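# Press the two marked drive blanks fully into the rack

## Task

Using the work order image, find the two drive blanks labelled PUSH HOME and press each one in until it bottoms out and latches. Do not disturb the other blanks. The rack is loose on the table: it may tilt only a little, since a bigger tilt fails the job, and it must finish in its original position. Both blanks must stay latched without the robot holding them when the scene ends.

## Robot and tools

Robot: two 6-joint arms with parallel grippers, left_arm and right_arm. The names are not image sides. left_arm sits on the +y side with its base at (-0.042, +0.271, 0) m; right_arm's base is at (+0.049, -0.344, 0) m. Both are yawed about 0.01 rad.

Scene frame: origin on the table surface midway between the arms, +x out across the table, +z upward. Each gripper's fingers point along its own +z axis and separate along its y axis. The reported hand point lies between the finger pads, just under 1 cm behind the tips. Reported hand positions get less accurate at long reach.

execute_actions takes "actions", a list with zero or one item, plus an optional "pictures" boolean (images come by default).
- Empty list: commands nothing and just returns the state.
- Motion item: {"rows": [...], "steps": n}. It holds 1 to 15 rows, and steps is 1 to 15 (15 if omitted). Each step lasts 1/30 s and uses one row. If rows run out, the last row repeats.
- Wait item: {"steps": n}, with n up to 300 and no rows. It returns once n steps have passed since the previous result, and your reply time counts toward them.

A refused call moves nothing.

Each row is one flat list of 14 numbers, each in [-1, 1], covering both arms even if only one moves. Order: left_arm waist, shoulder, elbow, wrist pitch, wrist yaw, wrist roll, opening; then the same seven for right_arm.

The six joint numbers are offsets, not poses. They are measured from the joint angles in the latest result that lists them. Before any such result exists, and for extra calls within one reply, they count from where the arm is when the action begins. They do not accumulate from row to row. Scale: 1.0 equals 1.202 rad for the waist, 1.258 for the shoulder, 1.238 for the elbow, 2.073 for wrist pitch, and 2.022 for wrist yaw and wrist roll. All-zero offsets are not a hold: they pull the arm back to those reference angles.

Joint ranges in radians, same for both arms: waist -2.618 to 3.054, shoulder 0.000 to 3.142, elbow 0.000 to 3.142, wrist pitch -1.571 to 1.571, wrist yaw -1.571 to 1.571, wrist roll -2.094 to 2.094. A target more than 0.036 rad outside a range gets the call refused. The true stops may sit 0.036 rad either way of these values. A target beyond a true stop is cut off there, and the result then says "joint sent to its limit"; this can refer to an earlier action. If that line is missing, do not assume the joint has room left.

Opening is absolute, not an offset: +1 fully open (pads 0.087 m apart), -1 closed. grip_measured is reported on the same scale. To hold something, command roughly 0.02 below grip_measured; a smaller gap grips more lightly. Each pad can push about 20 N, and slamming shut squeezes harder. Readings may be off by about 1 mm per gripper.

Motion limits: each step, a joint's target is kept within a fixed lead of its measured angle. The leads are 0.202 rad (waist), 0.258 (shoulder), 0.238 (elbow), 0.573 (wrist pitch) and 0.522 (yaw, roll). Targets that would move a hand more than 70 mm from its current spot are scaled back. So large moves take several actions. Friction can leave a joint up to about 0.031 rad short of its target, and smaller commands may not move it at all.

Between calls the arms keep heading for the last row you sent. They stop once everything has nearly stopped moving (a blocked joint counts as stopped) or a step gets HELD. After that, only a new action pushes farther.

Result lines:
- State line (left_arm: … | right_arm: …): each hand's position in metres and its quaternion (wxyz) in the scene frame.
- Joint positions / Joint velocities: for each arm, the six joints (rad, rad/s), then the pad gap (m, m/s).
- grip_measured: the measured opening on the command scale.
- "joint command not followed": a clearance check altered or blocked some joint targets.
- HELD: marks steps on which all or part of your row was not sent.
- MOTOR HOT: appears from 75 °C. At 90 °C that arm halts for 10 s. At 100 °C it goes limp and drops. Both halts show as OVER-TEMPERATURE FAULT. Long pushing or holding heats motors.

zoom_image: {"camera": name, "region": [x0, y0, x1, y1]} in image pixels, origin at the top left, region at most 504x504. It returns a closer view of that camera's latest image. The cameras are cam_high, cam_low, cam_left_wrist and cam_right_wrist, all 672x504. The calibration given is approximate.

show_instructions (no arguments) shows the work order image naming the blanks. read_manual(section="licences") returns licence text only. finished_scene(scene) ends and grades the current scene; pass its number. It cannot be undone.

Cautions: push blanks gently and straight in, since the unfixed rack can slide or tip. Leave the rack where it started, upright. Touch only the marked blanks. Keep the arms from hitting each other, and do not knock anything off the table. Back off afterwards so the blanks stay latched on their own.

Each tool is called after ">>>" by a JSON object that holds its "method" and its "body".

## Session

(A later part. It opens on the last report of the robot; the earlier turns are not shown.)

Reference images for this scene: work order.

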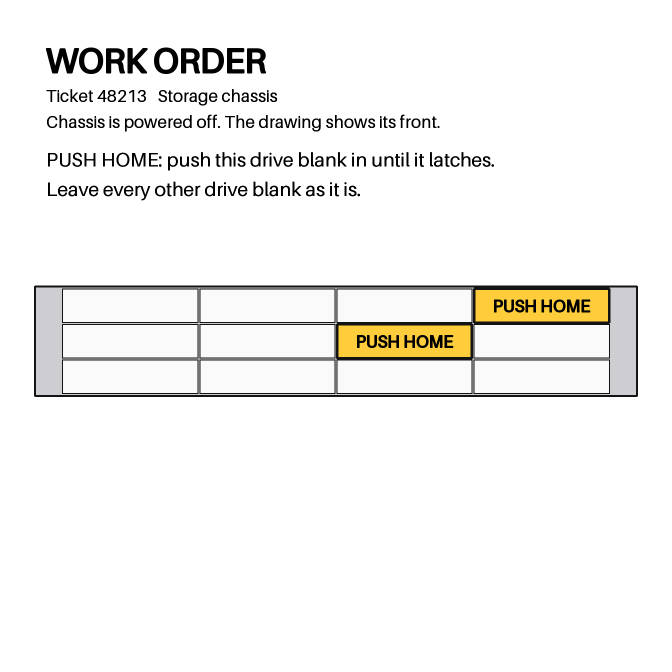

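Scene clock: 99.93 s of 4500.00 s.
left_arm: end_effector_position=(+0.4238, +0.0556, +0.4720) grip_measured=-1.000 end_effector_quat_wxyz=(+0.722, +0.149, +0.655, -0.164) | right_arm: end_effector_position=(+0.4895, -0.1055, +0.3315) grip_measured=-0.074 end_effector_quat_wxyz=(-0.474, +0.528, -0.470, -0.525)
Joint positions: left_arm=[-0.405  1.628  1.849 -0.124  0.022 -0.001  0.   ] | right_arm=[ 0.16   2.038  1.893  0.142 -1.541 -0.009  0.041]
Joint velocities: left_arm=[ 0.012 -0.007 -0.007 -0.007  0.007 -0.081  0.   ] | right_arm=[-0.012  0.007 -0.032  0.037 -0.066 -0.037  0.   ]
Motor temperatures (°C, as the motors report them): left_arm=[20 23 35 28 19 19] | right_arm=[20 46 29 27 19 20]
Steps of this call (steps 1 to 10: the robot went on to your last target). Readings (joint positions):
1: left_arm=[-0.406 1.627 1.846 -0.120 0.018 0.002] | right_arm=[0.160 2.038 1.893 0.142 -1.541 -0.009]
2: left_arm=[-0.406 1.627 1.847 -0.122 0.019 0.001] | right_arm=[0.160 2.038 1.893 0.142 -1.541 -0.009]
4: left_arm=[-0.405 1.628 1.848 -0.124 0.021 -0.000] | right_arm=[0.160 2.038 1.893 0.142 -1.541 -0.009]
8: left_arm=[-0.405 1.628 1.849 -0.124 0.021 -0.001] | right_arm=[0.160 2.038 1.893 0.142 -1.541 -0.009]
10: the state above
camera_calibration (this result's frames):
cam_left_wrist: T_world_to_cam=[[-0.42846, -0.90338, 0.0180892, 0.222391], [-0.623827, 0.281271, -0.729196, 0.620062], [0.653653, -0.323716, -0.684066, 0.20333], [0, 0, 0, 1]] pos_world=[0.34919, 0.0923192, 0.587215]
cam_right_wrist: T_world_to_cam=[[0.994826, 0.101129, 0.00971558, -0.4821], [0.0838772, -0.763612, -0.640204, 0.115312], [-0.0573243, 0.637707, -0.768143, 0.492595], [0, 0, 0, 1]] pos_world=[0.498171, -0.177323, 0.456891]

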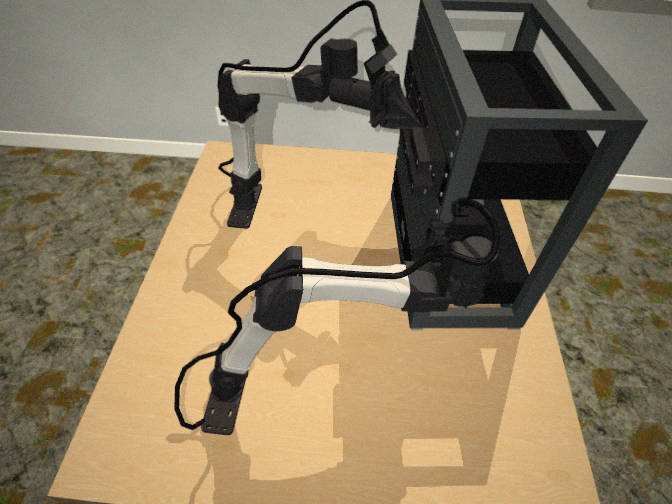

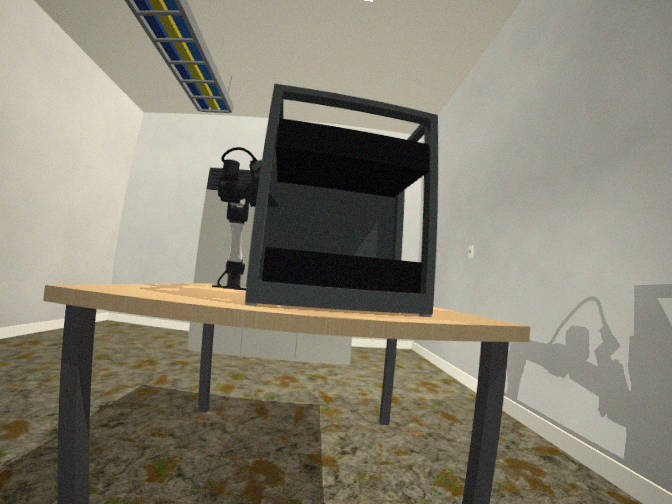

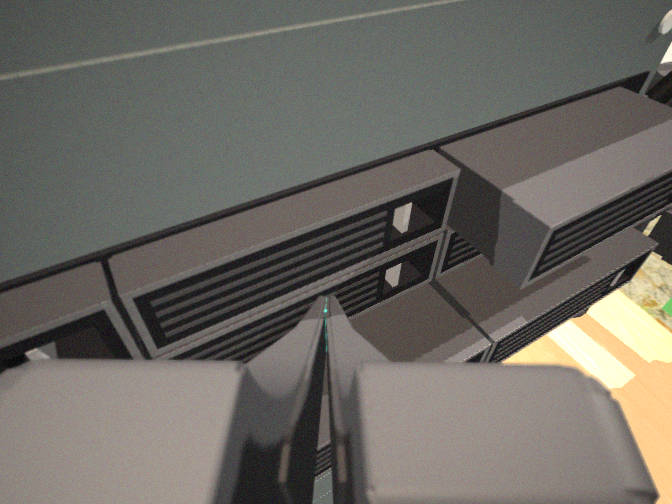

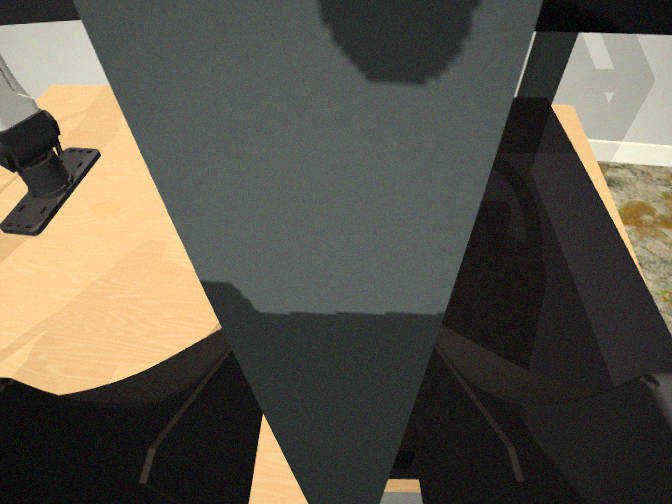

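>>> {"method": "execute_actions", "body": {"actions": [{"rows":[[0.02,0.03,0.02,0,-0.015,0,-1,0,0,0,0,0,0,-0.095],[0.01,0.0,0.005,0,-0.005,0,-1,0,0,0,0,0,0,-0.095],[0,-0.02,-0.01,0,0,0,-1,0,0,0,0,0,0,-0.095],[0,-0.033,-0.022,0,0,0,-1,0,0,0,0,0,0,-0.095],[0,-0.046,-0.034,0,0,0,-1,0,0,0,0,0,0,-0.095],[0,-0.059,-0.047,0,0,0,-1,0,0,0,0,0,0,-0.095],[0,-0.072,-0.06,0,0,0,-1,0,0,0,0,0,0,-0.095],[0,-0.085,-0.073,0,0,0,-1,0,0,0,0,0,0,-0.095],[0,-0.098,-0.086,0,0,0,-1,0,0,0,0,0,0,-0.095],[0,-0.111,-0.099,0,0,0,-1,0,0,0,0,0,0,-0.095],[0,-0.124,-0.112,0,0,0,-1,0,0,0,0,0,0,-0.095],[0,-0.137,-0.124,0,0,0,-1,0,0,0,0,0,0,-0.095],[0,-0.15,-0.135,0,0,0,-1,0,0,0,0,0,0,-0.095],[0,-0.16,-0.143,0,0,0,-1,0,0,0,0,0,0,-0.095],[0,-0.168,-0.148,0,0,0,-1,0,0,0,0,0,0,-0.095]],"steps":15}], "pictures": false}}

>>> {"method": "execute_actions", "body": {"actions": [{"steps":8}]}}

Scene clock: 123.57 s of 4500.00 s.
left_arm: end_effector_position=(+0.3782, +0.0749, +0.4832) grip_measured=-1.000 end_effector_quat_wxyz=(+0.729, +0.149, +0.646, -0.168) | right_arm: end_effector_position=(+0.4895, -0.1055, +0.3315) grip_measured=-0.074 end_effector_quat_wxyz=(-0.474, +0.528, -0.470, -0.525)
Joint positions: left_arm=[-0.405  1.452  1.703 -0.131  0.029 -0.003  0.   ] | right_arm=[ 0.16   2.038  1.893  0.142 -1.541 -0.009  0.041]
Joint velocities: left_arm=[ 0.012 -0.432 -0.247 -0.007 -0.007 -0.051  0.   ] | right_arm=[ 0.007  0.007 -0.002 -0.11   0.051 -0.066 -0.001]
Motor temperatures (°C, as the motors report them): left_arm=[20 22 35 29 19 19] | right_arm=[20 48 29 27 19 20]
Steps of this call (steps 1 to 15: the robot went on to your last target; steps 16 to 90: nothing new was sent; then 20.13 s passed at rest; steps 91 to 105: all 15 steps of this action). Readings (joint positions):
91: left_arm=[-0.405 1.628 1.851 -0.126 0.025 -0.002] | right_arm=[0.160 2.038 1.893 0.142 -1.541 -0.009]
92: left_arm=[-0.405 1.625 1.852 -0.129 0.028 -0.003] | right_arm=[0.160 2.038 1.893 0.142 -1.541 -0.009]
94: left_arm=[-0.405 1.620 1.850 -0.130 0.029 -0.003] | right_arm=[0.160 2.038 1.893 0.142 -1.541 -0.009]
98: left_arm=[-0.405 1.574 1.800 -0.131 0.029 -0.003] | right_arm=[0.160 2.038 1.893 0.142 -1.541 -0.009]
105: the state above

Scene clock: 123.83 s of 4500.00 s.
left_arm: end_effector_position=(+0.3695, +0.0788, +0.4904) grip_measured=-1.000 end_effector_quat_wxyz=(+0.735, +0.148, +0.640, -0.169) | right_arm: end_effector_position=(+0.4895, -0.1055, +0.3315) grip_measured=-0.074 end_effector_quat_wxyz=(-0.474, +0.528, -0.470, -0.525)
Joint positions: left_arm=[-0.405  1.423  1.691 -0.131  0.029 -0.003  0.   ] | right_arm=[ 0.16   2.038  1.893  0.142 -1.541 -0.009  0.041]
Joint velocities: left_arm=[-0.012  0.012 -0.042 -0.081  0.007  0.081  0.   ] | right_arm=[-0.007  0.017 -0.002 -0.051  0.007 -0.081 -0.001]
Motor temperatures (°C, as the motors report them): left_arm=[20 22 35 29 19 19] | right_arm=[20 48 29 27 19 20]
Steps of this call (steps 1 to 8: the robot went on to your last target). Readings (joint positions):
1: left_arm=[-0.405 1.440 1.696 -0.131 0.029 -0.003] | right_arm=[0.160 2.038 1.893 0.142 -1.541 -0.009]
2: left_arm=[-0.405 1.432 1.694 -0.131 0.029 -0.003] | right_arm=[0.160 2.038 1.893 0.142 -1.541 -0.009]
4: left_arm=[-0.405 1.424 1.694 -0.131 0.029 -0.003] | right_arm=[0.160 2.038 1.893 0.142 -1.541 -0.009]
8: the state above
camera_calibration (this result's frames):
cam_left_wrist: T_world_to_cam=[[-0.435435, -0.900042, 0.0179107, 0.222131], [-0.594504, 0.272564, -0.756488, 0.596322], [0.675989, -0.340049, -0.653762, 0.237086], [0, 0, 0, 1]] pos_world=[0.290972, 0.118013, 0.60213]
cam_right_wrist: T_world_to_cam=[[0.994826, 0.101129, 0.00971558, -0.4821], [0.0838772, -0.763612, -0.640204, 0.115312], [-0.0573243, 0.637707, -0.768143, 0.492595], [0, 0, 0, 1]] pos_world=[0.498171, -0.177323, 0.456891]

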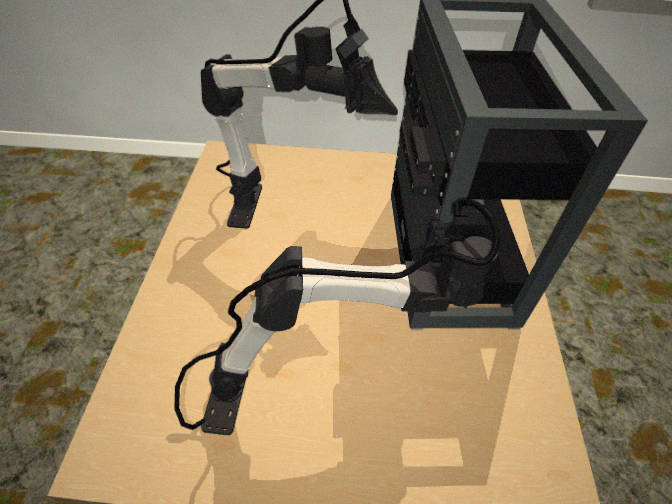

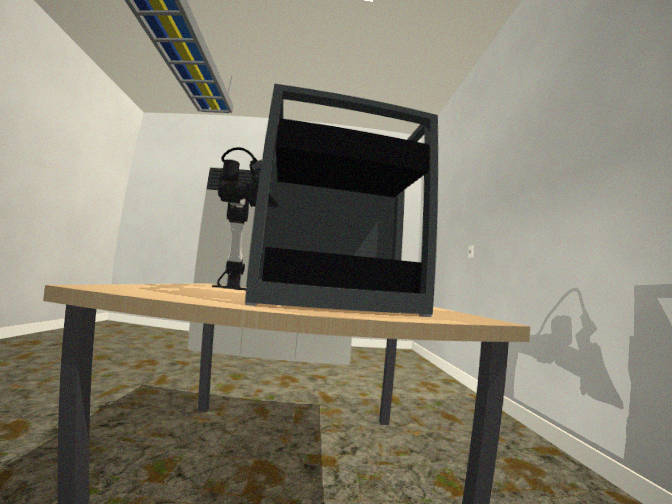

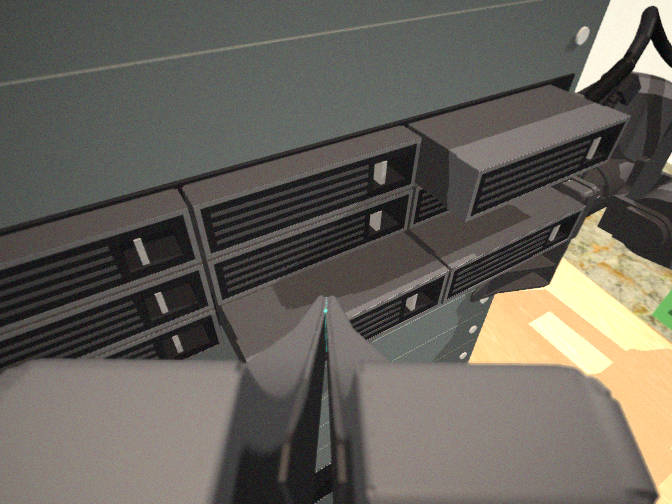

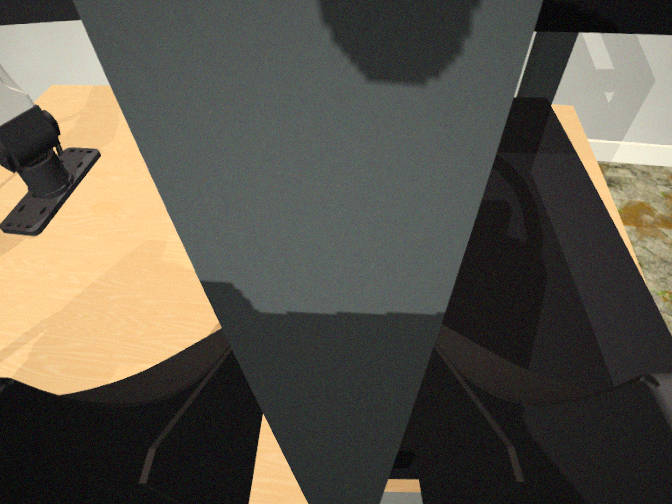

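>>> {"method": "execute_actions", "body": {"actions": [{"rows":[[-0.008,0.006,0.004,0.004,-0.002,0,-1,0,0,0,0,0,0,-0.095],[-0.02,0.015,0.01,0.011,-0.004,0,-1,0,0,0,0,0,0,-0.095],[-0.035,0.027,0.017,0.019,-0.006,0,-1,0,0,0,0,0,0,-0.095],[-0.051,0.04,0.025,0.028,-0.008,0,-1,0,0,0,0,0,0,-0.095],[-0.067,0.054,0.033,0.037,-0.01,0,-1,0,0,0,0,0,0,-0.095],[-0.083,0.068,0.042,0.046,-0.012,0,-1,0,0,0,0,0,0,-0.095],[-0.099,0.082,0.05,0.055,-0.014,0,-1,0,0,0,0,0,0,-0.095],[-0.115,0.096,0.059,0.064,-0.016,0,-1,0,0,0,0,0,0,-0.095],[-0.131,0.11,0.067,0.073,-0.018,0,-1,0,0,0,0,0,0,-0.095],[-0.146,0.124,0.076,0.082,-0.02,0,-1,0,0,0,0,0,0,-0.095],[-0.16,0.138,0.084,0.091,-0.022,0,-1,0,0,0,0,0,0,-0.095],[-0.172,0.151,0.092,0.099,-0.022,0,-1,0,0,0,0,0,0,-0.095],[-0.181,0.162,0.099,0.105,-0.022,0,-1,0,0,0,0,0,0,-0.095],[-0.187,0.17,0.103,0.109,-0.022,0,-1,0,0,0,0,0,0,-0.095],[-0.19,0.175,0.106,0.111,-0.022,0,-1,0,0,0,0,0,0,-0.095]],"steps":15}], "pictures": false}}

>>> {"method": "execute_actions", "body": {"actions": [{"steps":10}]}}

Scene clock: 135.30 s of 4500.00 s.
left_arm: end_effector_position=(+0.3746, -0.0376, +0.4807) grip_measured=-1.000 end_effector_quat_wxyz=(+0.730, +0.200, +0.607, -0.242) | right_arm: end_effector_position=(+0.4895, -0.1055, +0.3315) grip_measured=-0.074 end_effector_quat_wxyz=(-0.474, +0.528, -0.470, -0.525)
Joint positions: left_arm=[-0.616  1.622  1.783  0.023  0.002 -0.003  0.   ] | right_arm=[ 0.16   2.038  1.893  0.142 -1.541 -0.009  0.041]
Joint velocities: left_arm=[-0.295  0.369  0.125  0.256 -0.095 -0.066  0.   ] | right_arm=[ 0.002 -0.002 -0.012  0.007 -0.081  0.022 -0.001]
Motor temperatures (°C, as the motors report them): left_arm=[20 23 34 29 19 19] | right_arm=[20 49 29 27 19 20]
Steps of this call (steps 1 to 30: the robot went on to your last target; steps 31 to 90: nothing new was sent; then 7.97 s passed at rest; steps 91 to 105: all 15 steps of this action). Readings (joint positions):
91: left_arm=[-0.405 1.423 1.687 -0.131 0.029 -0.003] | right_arm=[0.160 2.038 1.893 0.142 -1.541 -0.009]
92: left_arm=[-0.406 1.423 1.687 -0.131 0.028 -0.003] | right_arm=[0.160 2.038 1.893 0.142 -1.541 -0.009]
94: left_arm=[-0.423 1.430 1.689 -0.122 0.023 -0.003] | right_arm=[0.160 2.038 1.893 0.142 -1.541 -0.009]
98: left_arm=[-0.498 1.491 1.726 -0.074 0.014 -0.003] | right_arm=[0.160 2.038 1.893 0.142 -1.541 -0.009]
105: the state above

Scene clock: 135.63 s of 4500.00 s.
left_arm: end_effector_position=(+0.3764, -0.0461, +0.4865) grip_measured=-1.000 end_effector_quat_wxyz=(+0.739, +0.197, +0.594, -0.248) | right_arm: end_effector_position=(+0.4895, -0.1055, +0.3315) grip_measured=-0.074 end_effector_quat_wxyz=(-0.474, +0.528, -0.470, -0.525)
Joint positions: left_arm=[-0.629  1.644  1.795  0.067 -0.005 -0.003  0.   ] | right_arm=[ 0.16   2.038  1.893  0.142 -1.541 -0.009  0.041]
Joint velocities: left_arm=[-0.002 -0.012  0.022  0.066 -0.007  0.066  0.   ] | right_arm=[-0.007  0.002  0.032  0.066  0.095  0.037  0.001]
Motor temperatures (°C, as the motors report them): left_arm=[20 23 34 29 19 19] | right_arm=[20 49 29 27 19 20]
Steps of this call (steps 1 to 10: the robot went on to your last target). Readings (joint positions):
1: left_arm=[-0.623 1.632 1.786 0.032 0.002 -0.003] | right_arm=[0.160 2.038 1.893 0.142 -1.541 -0.009]
2: left_arm=[-0.627 1.639 1.786 0.037 0.002 -0.003] | right_arm=[0.160 2.038 1.893 0.142 -1.541 -0.009]
4: left_arm=[-0.629 1.644 1.786 0.044 0.000 -0.003] | right_arm=[0.160 2.038 1.893 0.142 -1.541 -0.009]
8: left_arm=[-0.629 1.644 1.792 0.060 -0.004 -0.003] | right_arm=[0.160 2.038 1.893 0.142 -1.541 -0.009]
10: the state above
camera_calibration (this result's frames):
cam_left_wrist: T_world_to_cam=[[-0.600138, -0.799567, 0.0229663, 0.176949], [-0.483441, 0.339687, -0.806782, 0.617307], [0.637275, -0.495283, -0.590402, 0.16403], [0, 0, 0, 1]] pos_world=[0.300093, 0.0130328, 0.590812]
cam_right_wrist: T_world_to_cam=[[0.994826, 0.101129, 0.00971558, -0.4821], [0.0838772, -0.763612, -0.640204, 0.115312], [-0.0573243, 0.637707, -0.768143, 0.492595], [0, 0, 0, 1]] pos_world=[0.498171, -0.177323, 0.456891]

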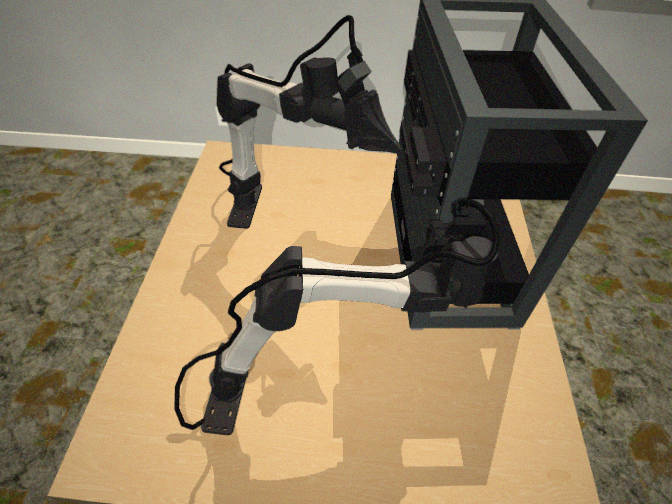

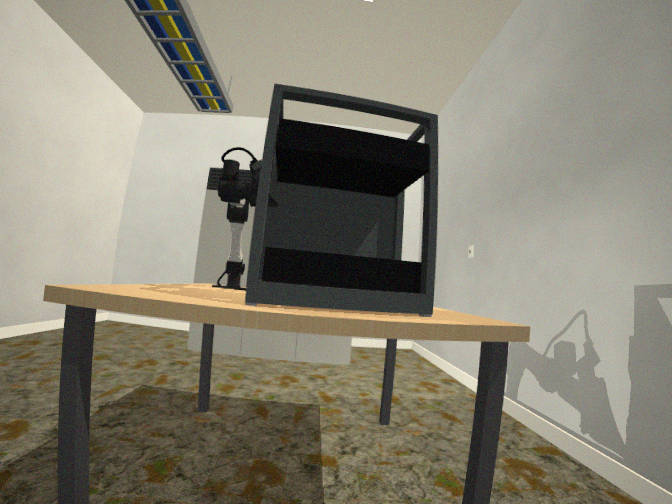

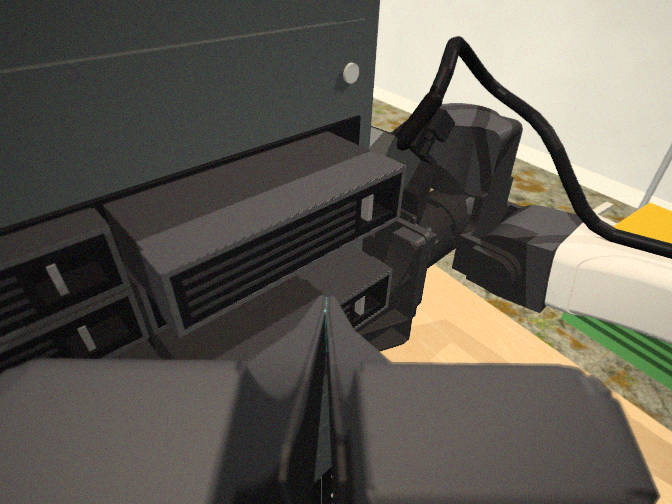

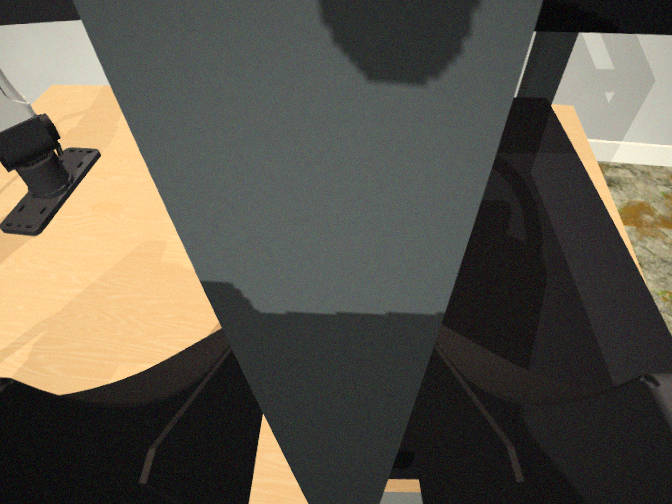

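>>> {"method": "execute_actions", "body": {"actions": [{"rows":[[0.008,0,0.018,0.011,0,0,-1,0,0,0,0,0,0,-0.095],[0.012,0,0.026,0.011,0,0,-1,0,0,0,0,0,0,-0.095],[0.015,0.003,0.033,0.011,0,0,-1,0,0,0,0,0,0,-0.095],[0.018,0.007,0.039,0.011,0,0,-1,0,0,0,0,0,0,-0.095],[0.021,0.011,0.045,0.011,0,0,-1,0,0,0,0,0,0,-0.095],[0.023,0.015,0.05,0.011,0,0,-1,0,0,0,0,0,0,-0.095],[0.025,0.019,0.055,0.011,0,0,-1,0,0,0,0,0,0,-0.095],[0.027,0.023,0.06,0.011,0,0,-1,0,0,0,0,0,0,-0.095],[0.029,0.027,0.065,0.011,0,0,-1,0,0,0,0,0,0,-0.095],[0.031,0.031,0.069,0.011,0,0,-1,0,0,0,0,0,0,-0.095],[0.033,0.035,0.073,0.011,0,0,-1,0,0,0,0,0,0,-0.095],[0.035,0.039,0.077,0.011,0,0,-1,0,0,0,0,0,0,-0.095],[0.037,0.042,0.08,0.011,0,0,-1,0,0,0,0,0,0,-0.095],[0.038,0.044,0.082,0.011,0,0,-1,0,0,0,0,0,0,-0.095],[0.039,0.046,0.084,0.011,0,0,-1,0,0,0,0,0,0,-0.095]],"steps":15}], "pictures": false}}

>>> {"method": "execute_actions", "body": {"actions": [{"steps":12}]}}

Scene clock: 144.70 s of 4500.00 s.
left_arm: end_effector_position=(+0.3905, -0.0339, +0.5071) grip_measured=-1.000 end_effector_quat_wxyz=(+0.758, +0.181, +0.579, -0.240) | right_arm: end_effector_position=(+0.4895, -0.1055, +0.3315) grip_measured=-0.074 end_effector_quat_wxyz=(-0.474, +0.528, -0.470, -0.525)
Joint positions: left_arm=[-0.595  1.679  1.87   0.075 -0.006 -0.003  0.   ] | right_arm=[ 0.16   2.038  1.893  0.142 -1.541 -0.009  0.041]
Joint velocities: left_arm=[ 0.046  0.129  0.056 -0.066 -0.125 -0.022  0.   ] | right_arm=[ 0.007  0.037  0.012 -0.037  0.022 -0.022 -0.001]
Motor temperatures (°C, as the motors report them): left_arm=[20 24 35 29 19 19] | right_arm=[20 49 29 28 19 20]
Steps of this call (steps 1 to 30: the robot went on to your last target; steps 31 to 90: nothing new was sent; then 5.57 s passed at rest; steps 91 to 105: all 15 steps of this action). Readings (joint positions):
91: left_arm=[-0.629 1.644 1.797 0.075 -0.006 -0.003] | right_arm=[0.160 2.038 1.893 0.142 -1.541 -0.009]
92: left_arm=[-0.629 1.644 1.797 0.075 -0.006 -0.003] | right_arm=[0.160 2.038 1.893 0.142 -1.541 -0.009]
94: left_arm=[-0.626 1.644 1.802 0.075 -0.006 -0.003] | right_arm=[0.160 2.038 1.893 0.142 -1.541 -0.009]
98: left_arm=[-0.612 1.651 1.832 0.075 -0.006 -0.003] | right_arm=[0.160 2.038 1.893 0.142 -1.541 -0.009]
105: the state above

Scene clock: 145.10 s of 4500.00 s.
left_arm: end_effector_position=(+0.3947, -0.0351, +0.5022) grip_measured=-1.000 end_effector_quat_wxyz=(+0.755, +0.181, +0.583, -0.238) | right_arm: end_effector_position=(+0.4895, -0.1055, +0.3315) grip_measured=-0.074 end_effector_quat_wxyz=(-0.474, +0.528, -0.470, -0.525)
Joint positions: left_arm=[-0.592  1.69   1.872  0.075 -0.005 -0.003  0.   ] | right_arm=[ 0.16   2.038  1.893  0.142 -1.541 -0.009  0.041]
Joint velocities: left_arm=[ 0.017  0.027 -0.012 -0.007  0.051  0.051  0.   ] | right_arm=[-0.007 -0.012 -0.007 -0.022 -0.022 -0.007 -0.001]
Motor temperatures (°C, as the motors report them): left_arm=[20 24 35 29 19 19] | right_arm=[20 49 29 28 19 20]
Steps of this call (steps 1 to 12: the robot went on to your last target). Readings (joint positions):
1: left_arm=[-0.593 1.683 1.871 0.075 -0.006 -0.003] | right_arm=[0.160 2.038 1.893 0.142 -1.541 -0.009]
2: left_arm=[-0.593 1.686 1.872 0.075 -0.006 -0.003] | right_arm=[0.160 2.038 1.893 0.142 -1.541 -0.009]
4: left_arm=[-0.592 1.690 1.872 0.075 -0.006 -0.003] | right_arm=[0.160 2.038 1.893 0.142 -1.541 -0.009]
8: left_arm=[-0.592 1.690 1.872 0.075 -0.005 -0.003] | right_arm=[0.160 2.038 1.893 0.142 -1.541 -0.009]
12: the state above
camera_calibration (this result's frames):
cam_left_wrist: T_world_to_cam=[[-0.570577, -0.820915, 0.0232532, 0.183774], [-0.469784, 0.303038, -0.829139, 0.639676], [0.673605, -0.484012, -0.558559, 0.137119], [0, 0, 0, 1]] pos_world=[0.313003, 0.0233837, 0.602696]
cam_right_wrist: T_world_to_cam=[[0.994826, 0.101129, 0.00971558, -0.4821], [0.0838772, -0.763612, -0.640204, 0.115312], [-0.0573243, 0.637707, -0.768143, 0.492595], [0, 0, 0, 1]] pos_world=[0.498171, -0.177323, 0.456891]

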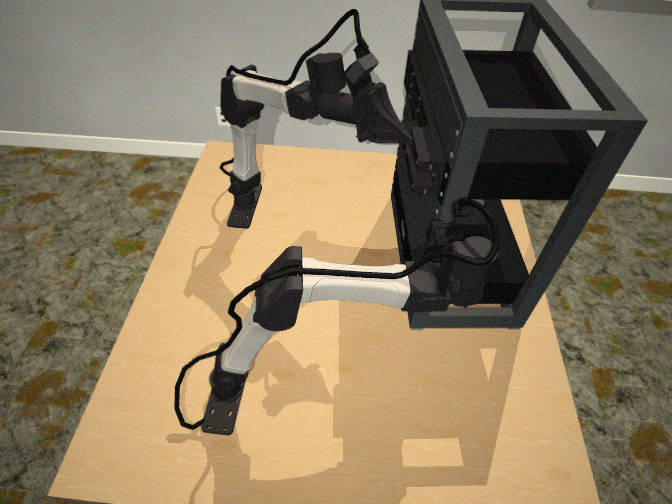

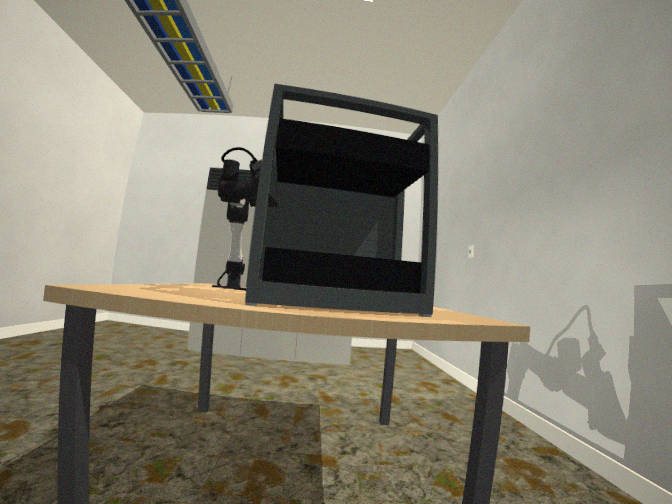

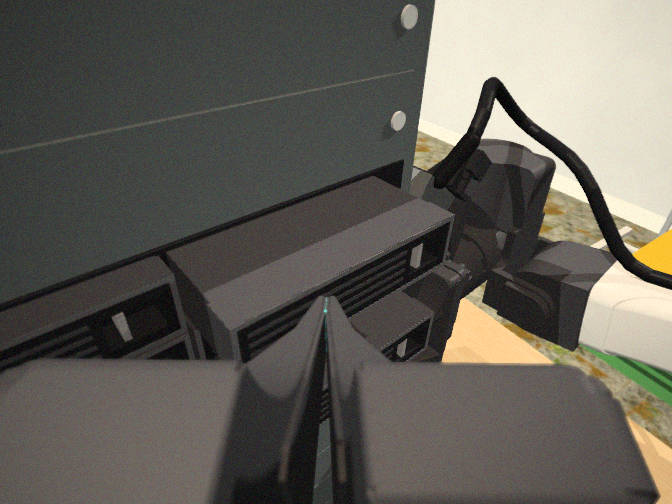

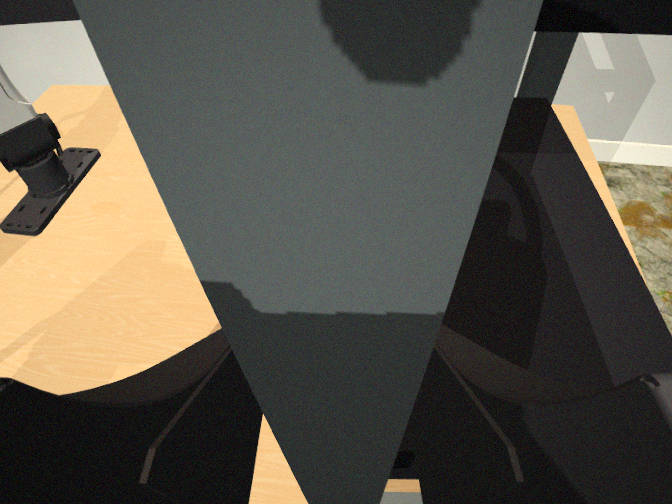

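>>> {"method": "execute_actions", "body": {"actions": [{"rows":[[0.005,0.01,0.008,0,0,0,-1,0,0,0,0,0,0,-0.095],[0.008,0.017,0.014,0,0,0,-1,0,0,0,0,0,0,-0.095],[0.01,0.023,0.019,0,-0.002,0,-1,0,0,0,0,0,0,-0.095],[0.012,0.029,0.024,0,-0.004,0,-1,0,0,0,0,0,0,-0.095],[0.015,0.035,0.029,0,-0.006,0,-1,0,0,0,0,0,0,-0.095],[0.017,0.041,0.035,0,-0.008,0,-1,0,0,0,0,0,0,-0.095],[0.019,0.047,0.041,0,-0.01,0,-1,0,0,0,0,0,0,-0.095],[0.021,0.053,0.047,0,-0.012,0,-1,0,0,0,0,0,0,-0.095],[0.023,0.059,0.053,0,-0.013,0,-1,0,0,0,0,0,0,-0.095],[0.025,0.065,0.059,0,-0.014,0,-1,0,0,0,0,0,0,-0.095],[0.027,0.071,0.065,0,-0.015,0,-1,0,0,0,0,0,0,-0.095],[0.029,0.077,0.071,0,-0.015,0,-1,0,0,0,0,0,0,-0.095],[0.031,0.083,0.078,0,-0.015,0,-1,0,0,0,0,0,0,-0.095],[0.033,0.088,0.084,0,-0.015,0,-1,0,0,0,0,0,0,-0.095],[0.035,0.093,0.089,0,-0.015,0,-1,0,0,0,0,0,0,-0.095]],"steps":15}], "pictures": false}}

>>> {"method": "execute_actions", "body": {"actions": [{"steps":10}]}}

Scene clock: 156.60 s of 4500.00 s.
left_arm: end_effector_position=(+0.4141, -0.0367, +0.5025) grip_measured=-1.000 end_effector_quat_wxyz=(+0.759, +0.176, +0.583, -0.232) | right_arm: end_effector_position=(+0.4895, -0.1055, +0.3315) grip_measured=-0.074 end_effector_quat_wxyz=(-0.474, +0.528, -0.470, -0.525)
Joint positions: left_arm=[-0.574  1.758  1.95   0.07  -0.005 -0.003  0.   ] | right_arm=[ 0.16   2.038  1.893  0.142 -1.541 -0.009  0.041]
Joint velocities: left_arm=[ 0.061  0.208  0.232 -0.066 -0.051 -0.022  0.   ] | right_arm=[ 0.007 -0.007 -0.007 -0.051 -0.007  0.007 -0.001]
Motor temperatures (°C, as the motors report them): left_arm=[20 24 35 29 19 19] | right_arm=[20 50 29 28 19 20]
Steps of this call (steps 1 to 30: the robot went on to your last target; steps 31 to 90: nothing new was sent; then 8.00 s passed at rest; steps 91 to 105: all 15 steps of this action). Readings (joint positions):
91: left_arm=[-0.592 1.690 1.872 0.075 -0.005 -0.003] | right_arm=[0.160 2.038 1.893 0.142 -1.541 -0.009]
92: left_arm=[-0.592 1.690 1.872 0.075 -0.005 -0.003] | right_arm=[0.160 2.038 1.893 0.142 -1.541 -0.009]
94: left_arm=[-0.592 1.692 1.873 0.075 -0.005 -0.003] | right_arm=[0.160 2.038 1.893 0.142 -1.541 -0.009]
98: left_arm=[-0.591 1.708 1.894 0.070 -0.005 -0.003] | right_arm=[0.160 2.038 1.893 0.142 -1.541 -0.009]
105: the state above

Scene clock: 156.93 s of 4500.00 s.
left_arm: end_effector_position=(+0.4174, -0.0364, +0.5027) grip_measured=-1.000 end_effector_quat_wxyz=(+0.759, +0.174, +0.583, -0.231) | right_arm: end_effector_position=(+0.4895, -0.1055, +0.3315) grip_measured=-0.074 end_effector_quat_wxyz=(-0.474, +0.528, -0.470, -0.525)
Joint positions: left_arm=[-0.57   1.769  1.962  0.07  -0.005 -0.003  0.   ] | right_arm=[ 0.16   2.038  1.893  0.142 -1.541 -0.009  0.041]
Joint velocities: left_arm=[-0.007 -0.007 -0.007  0.051  0.037 -0.007  0.   ] | right_arm=[-0.007 -0.007 -0.002  0.051  0.037 -0.095  0.   ]
Motor temperatures (°C, as the motors report them): left_arm=[20 24 35 29 19 19] | right_arm=[20 50 29 28 19 20]
Steps of this call (steps 1 to 10: the robot went on to your last target). Readings (joint positions):
1: left_arm=[-0.572 1.764 1.956 0.070 -0.005 -0.003] | right_arm=[0.160 2.038 1.893 0.142 -1.541 -0.009]
2: left_arm=[-0.571 1.768 1.960 0.070 -0.005 -0.003] | right_arm=[0.160 2.038 1.893 0.142 -1.541 -0.009]
4: left_arm=[-0.570 1.769 1.962 0.070 -0.005 -0.003] | right_arm=[0.160 2.038 1.893 0.142 -1.541 -0.009]
8: left_arm=[-0.570 1.769 1.962 0.070 -0.005 -0.003] | right_arm=[0.160 2.038 1.893 0.142 -1.541 -0.009]
10: the state above
camera_calibration (this result's frames):
cam_left_wrist: T_world_to_cam=[[-0.552697, -0.833057, 0.0232784, 0.187766], [-0.472577, 0.290282, -0.83211, 0.653314], [0.686438, -0.470906, -0.554122, 0.114392], [0, 0, 0, 1]] pos_world=[0.333996, 0.0206423, 0.602645]
cam_right_wrist: T_world_to_cam=[[0.994826, 0.101129, 0.00971558, -0.4821], [0.0838772, -0.763612, -0.640204, 0.115312], [-0.0573243, 0.637707, -0.768143, 0.492595], [0, 0, 0, 1]] pos_world=[0.498171, -0.177323, 0.456891]

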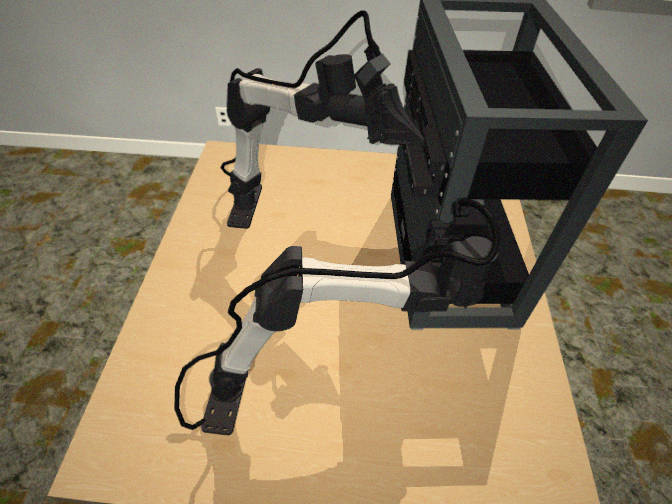

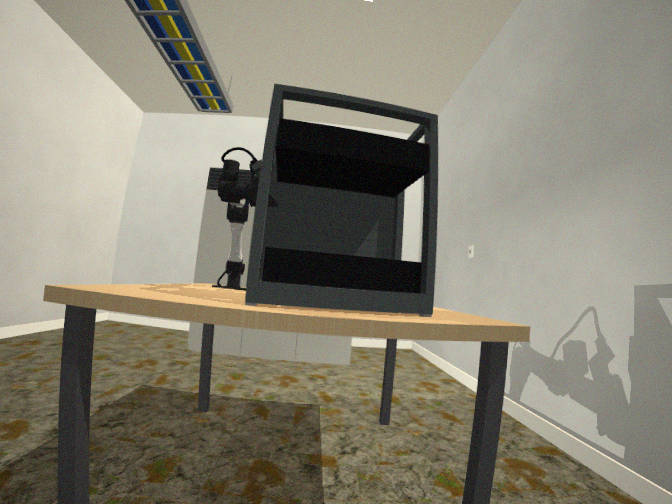

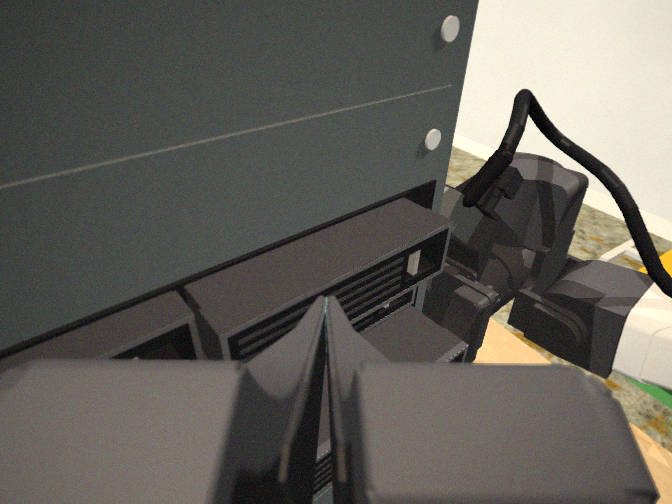

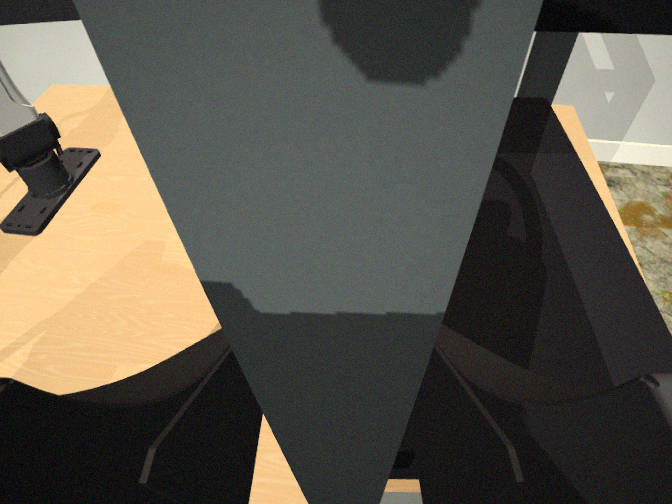

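>>> {"method": "execute_actions", "body": {"actions": [{"rows":[[0.01,0.015,0.008,0,-0.007,0,-1,0,0,0,0,0,0,-0.095],[0.018,0.027,0.015,0,-0.013,0,-1,0,0,0,0,0,0,-0.095],[0.021,0.034,0.02,0,-0.015,0,-1,0,0,0,0,0,0,-0.095],[0.023,0.04,0.025,0,-0.016,0,-1,0,0,0,0,0,0,-0.095],[0.025,0.046,0.03,0,-0.017,0,-1,0,0,0,0,0,0,-0.095],[0.028,0.052,0.035,0,-0.018,0,-1,0,0,0,0,0,0,-0.095],[0.03,0.058,0.04,0,-0.019,0,-1,0,0,0,0,0,0,-0.095],[0.033,0.064,0.045,0,-0.02,0,-1,0,0,0,0,0,0,-0.095],[0.036,0.07,0.05,0,-0.021,0,-1,0,0,0,0,0,0,-0.095],[0.039,0.076,0.055,0,-0.022,0,-1,0,0,0,0,0,0,-0.095],[0.042,0.082,0.06,0,-0.024,0,-1,0,0,0,0,0,0,-0.095],[0.045,0.088,0.065,0,-0.025,0,-1,0,0,0,0,0,0,-0.095],[0.048,0.095,0.07,0,-0.027,0,-1,0,0,0,0,0,0,-0.095],[0.051,0.101,0.074,0,-0.028,0,-1,0,0,0,0,0,0,-0.095],[0.054,0.107,0.078,0,-0.03,0,-1,0,0,0,0,0,0,-0.095]],"steps":15}], "pictures": false}}

>>> {"method": "execute_actions", "body": {"actions": [{"steps":10}]}}

Scene clock: 166.03 s of 4500.00 s.
left_arm: end_effector_position=(+0.4327, -0.0348, +0.5023) grip_measured=-1.000 end_effector_quat_wxyz=(+0.759, +0.169, +0.587, -0.226) | right_arm: end_effector_position=(+0.4895, -0.1055, +0.3315) grip_measured=-0.074 end_effector_quat_wxyz=(-0.474, +0.528, -0.470, -0.525)
Joint positions: left_arm=[-0.552  1.822  2.032  0.048 -0.002 -0.009  0.   ] | right_arm=[ 0.16   2.038  1.893  0.142 -1.541 -0.009  0.041]
Joint velocities: left_arm=[ 0.017  0.081  0.159 -0.081  0.051  0.007  0.   ] | right_arm=[ 0.012  0.017  0.002 -0.007 -0.007  0.007  0.   ]
Motor temperatures (°C, as the motors report them): left_arm=[20 24 36 29 19 19] | right_arm=[20 50 29 28 19 20]
Steps of this call (steps 1 to 30: the robot went on to your last target; steps 31 to 90: nothing new was sent; then 5.60 s passed at rest; steps 91 to 105: all 15 steps of this action). Readings (joint positions):
91: left_arm=[-0.570 1.769 1.962 0.070 -0.005 -0.003] | right_arm=[0.160 2.038 1.893 0.142 -1.541 -0.009]
92: left_arm=[-0.570 1.769 1.962 0.070 -0.005 -0.003] | right_arm=[0.160 2.038 1.893 0.142 -1.541 -0.009]
94: left_arm=[-0.569 1.771 1.964 0.070 -0.005 -0.003] | right_arm=[0.160 2.038 1.893 0.142 -1.541 -0.009]
98: left_arm=[-0.561 1.795 1.990 0.069 -0.006 -0.003] | right_arm=[0.160 2.038 1.893 0.142 -1.541 -0.009]
105: the state above

Scene clock: 166.37 s of 4500.00 s.
left_arm: end_effector_position=(+0.4328, -0.0348, +0.5021) grip_measured=-1.000 end_effector_quat_wxyz=(+0.756, +0.169, +0.589, -0.228) | right_arm: end_effector_position=(+0.4895, -0.1055, +0.3315) grip_measured=-0.074 end_effector_quat_wxyz=(-0.474, +0.528, -0.470, -0.525)
Joint positions: left_arm=[-0.55   1.825  2.043  0.032  0.002 -0.014  0.   ] | right_arm=[ 0.16   2.038  1.893  0.142 -1.541 -0.009  0.041]
Joint velocities: left_arm=[ 0.002  0.002 -0.017  0.022  0.051 -0.066  0.   ] | right_arm=[-0.007 -0.037  0.002  0.022 -0.066 -0.007  0.   ]
Motor temperatures (°C, as the motors report them): left_arm=[20 24 36 29 19 19] | right_arm=[20 50 29 28 19 20]
Steps of this call (steps 1 to 10: the robot went on to your last target). Readings (joint positions):
1: left_arm=[-0.551 1.823 2.036 0.042 -0.001 -0.010] | right_arm=[0.160 2.038 1.893 0.142 -1.541 -0.009]
2: left_arm=[-0.551 1.824 2.039 0.038 0.000 -0.011] | right_arm=[0.160 2.038 1.893 0.142 -1.541 -0.009]
4: left_arm=[-0.550 1.825 2.042 0.035 0.001 -0.013] | right_arm=[0.160 2.038 1.893 0.142 -1.541 -0.009]
8: left_arm=[-0.550 1.825 2.043 0.033 0.002 -0.014] | right_arm=[0.160 2.038 1.893 0.142 -1.541 -0.009]
10: the state above
camera_calibration (this result's frames):
cam_left_wrist: T_world_to_cam=[[-0.54334, -0.838883, 0.0325064, 0.188719], [-0.488289, 0.28429, -0.825078, 0.662665], [0.682903, -0.46417, -0.564084, 0.111083], [0, 0, 0, 1]] pos_world=[0.350251, 0.0214854, 0.603276]
cam_right_wrist: T_world_to_cam=[[0.994826, 0.101129, 0.00971558, -0.4821], [0.0838772, -0.763612, -0.640204, 0.115312], [-0.0573243, 0.637707, -0.768143, 0.492595], [0, 0, 0, 1]] pos_world=[0.498171, -0.177323, 0.456891]

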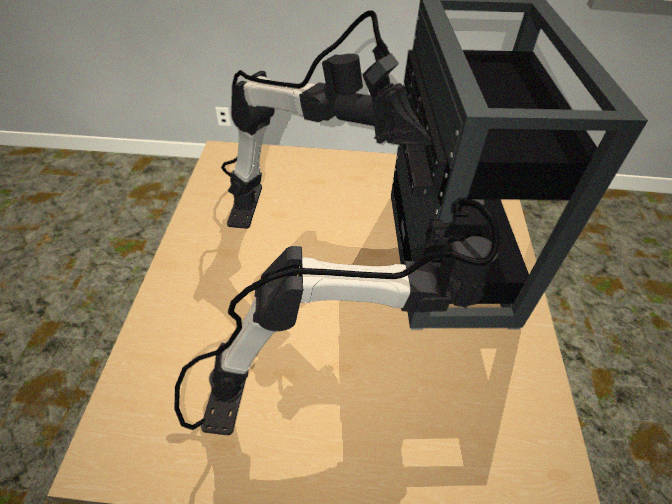

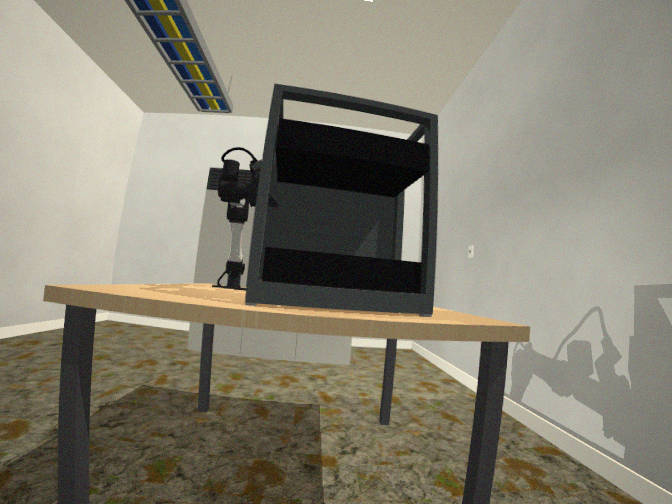

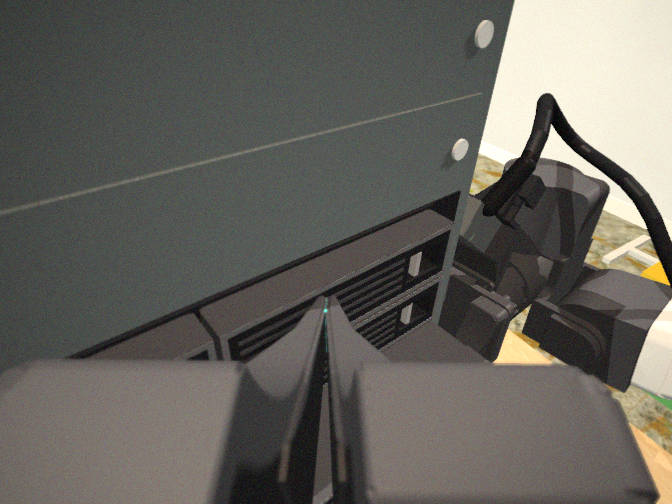

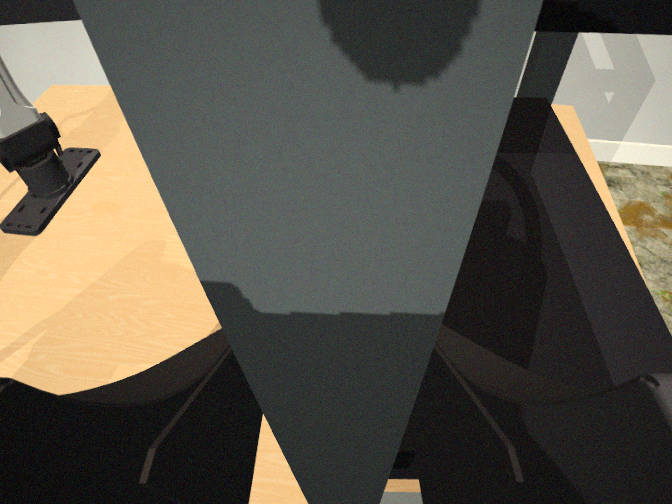

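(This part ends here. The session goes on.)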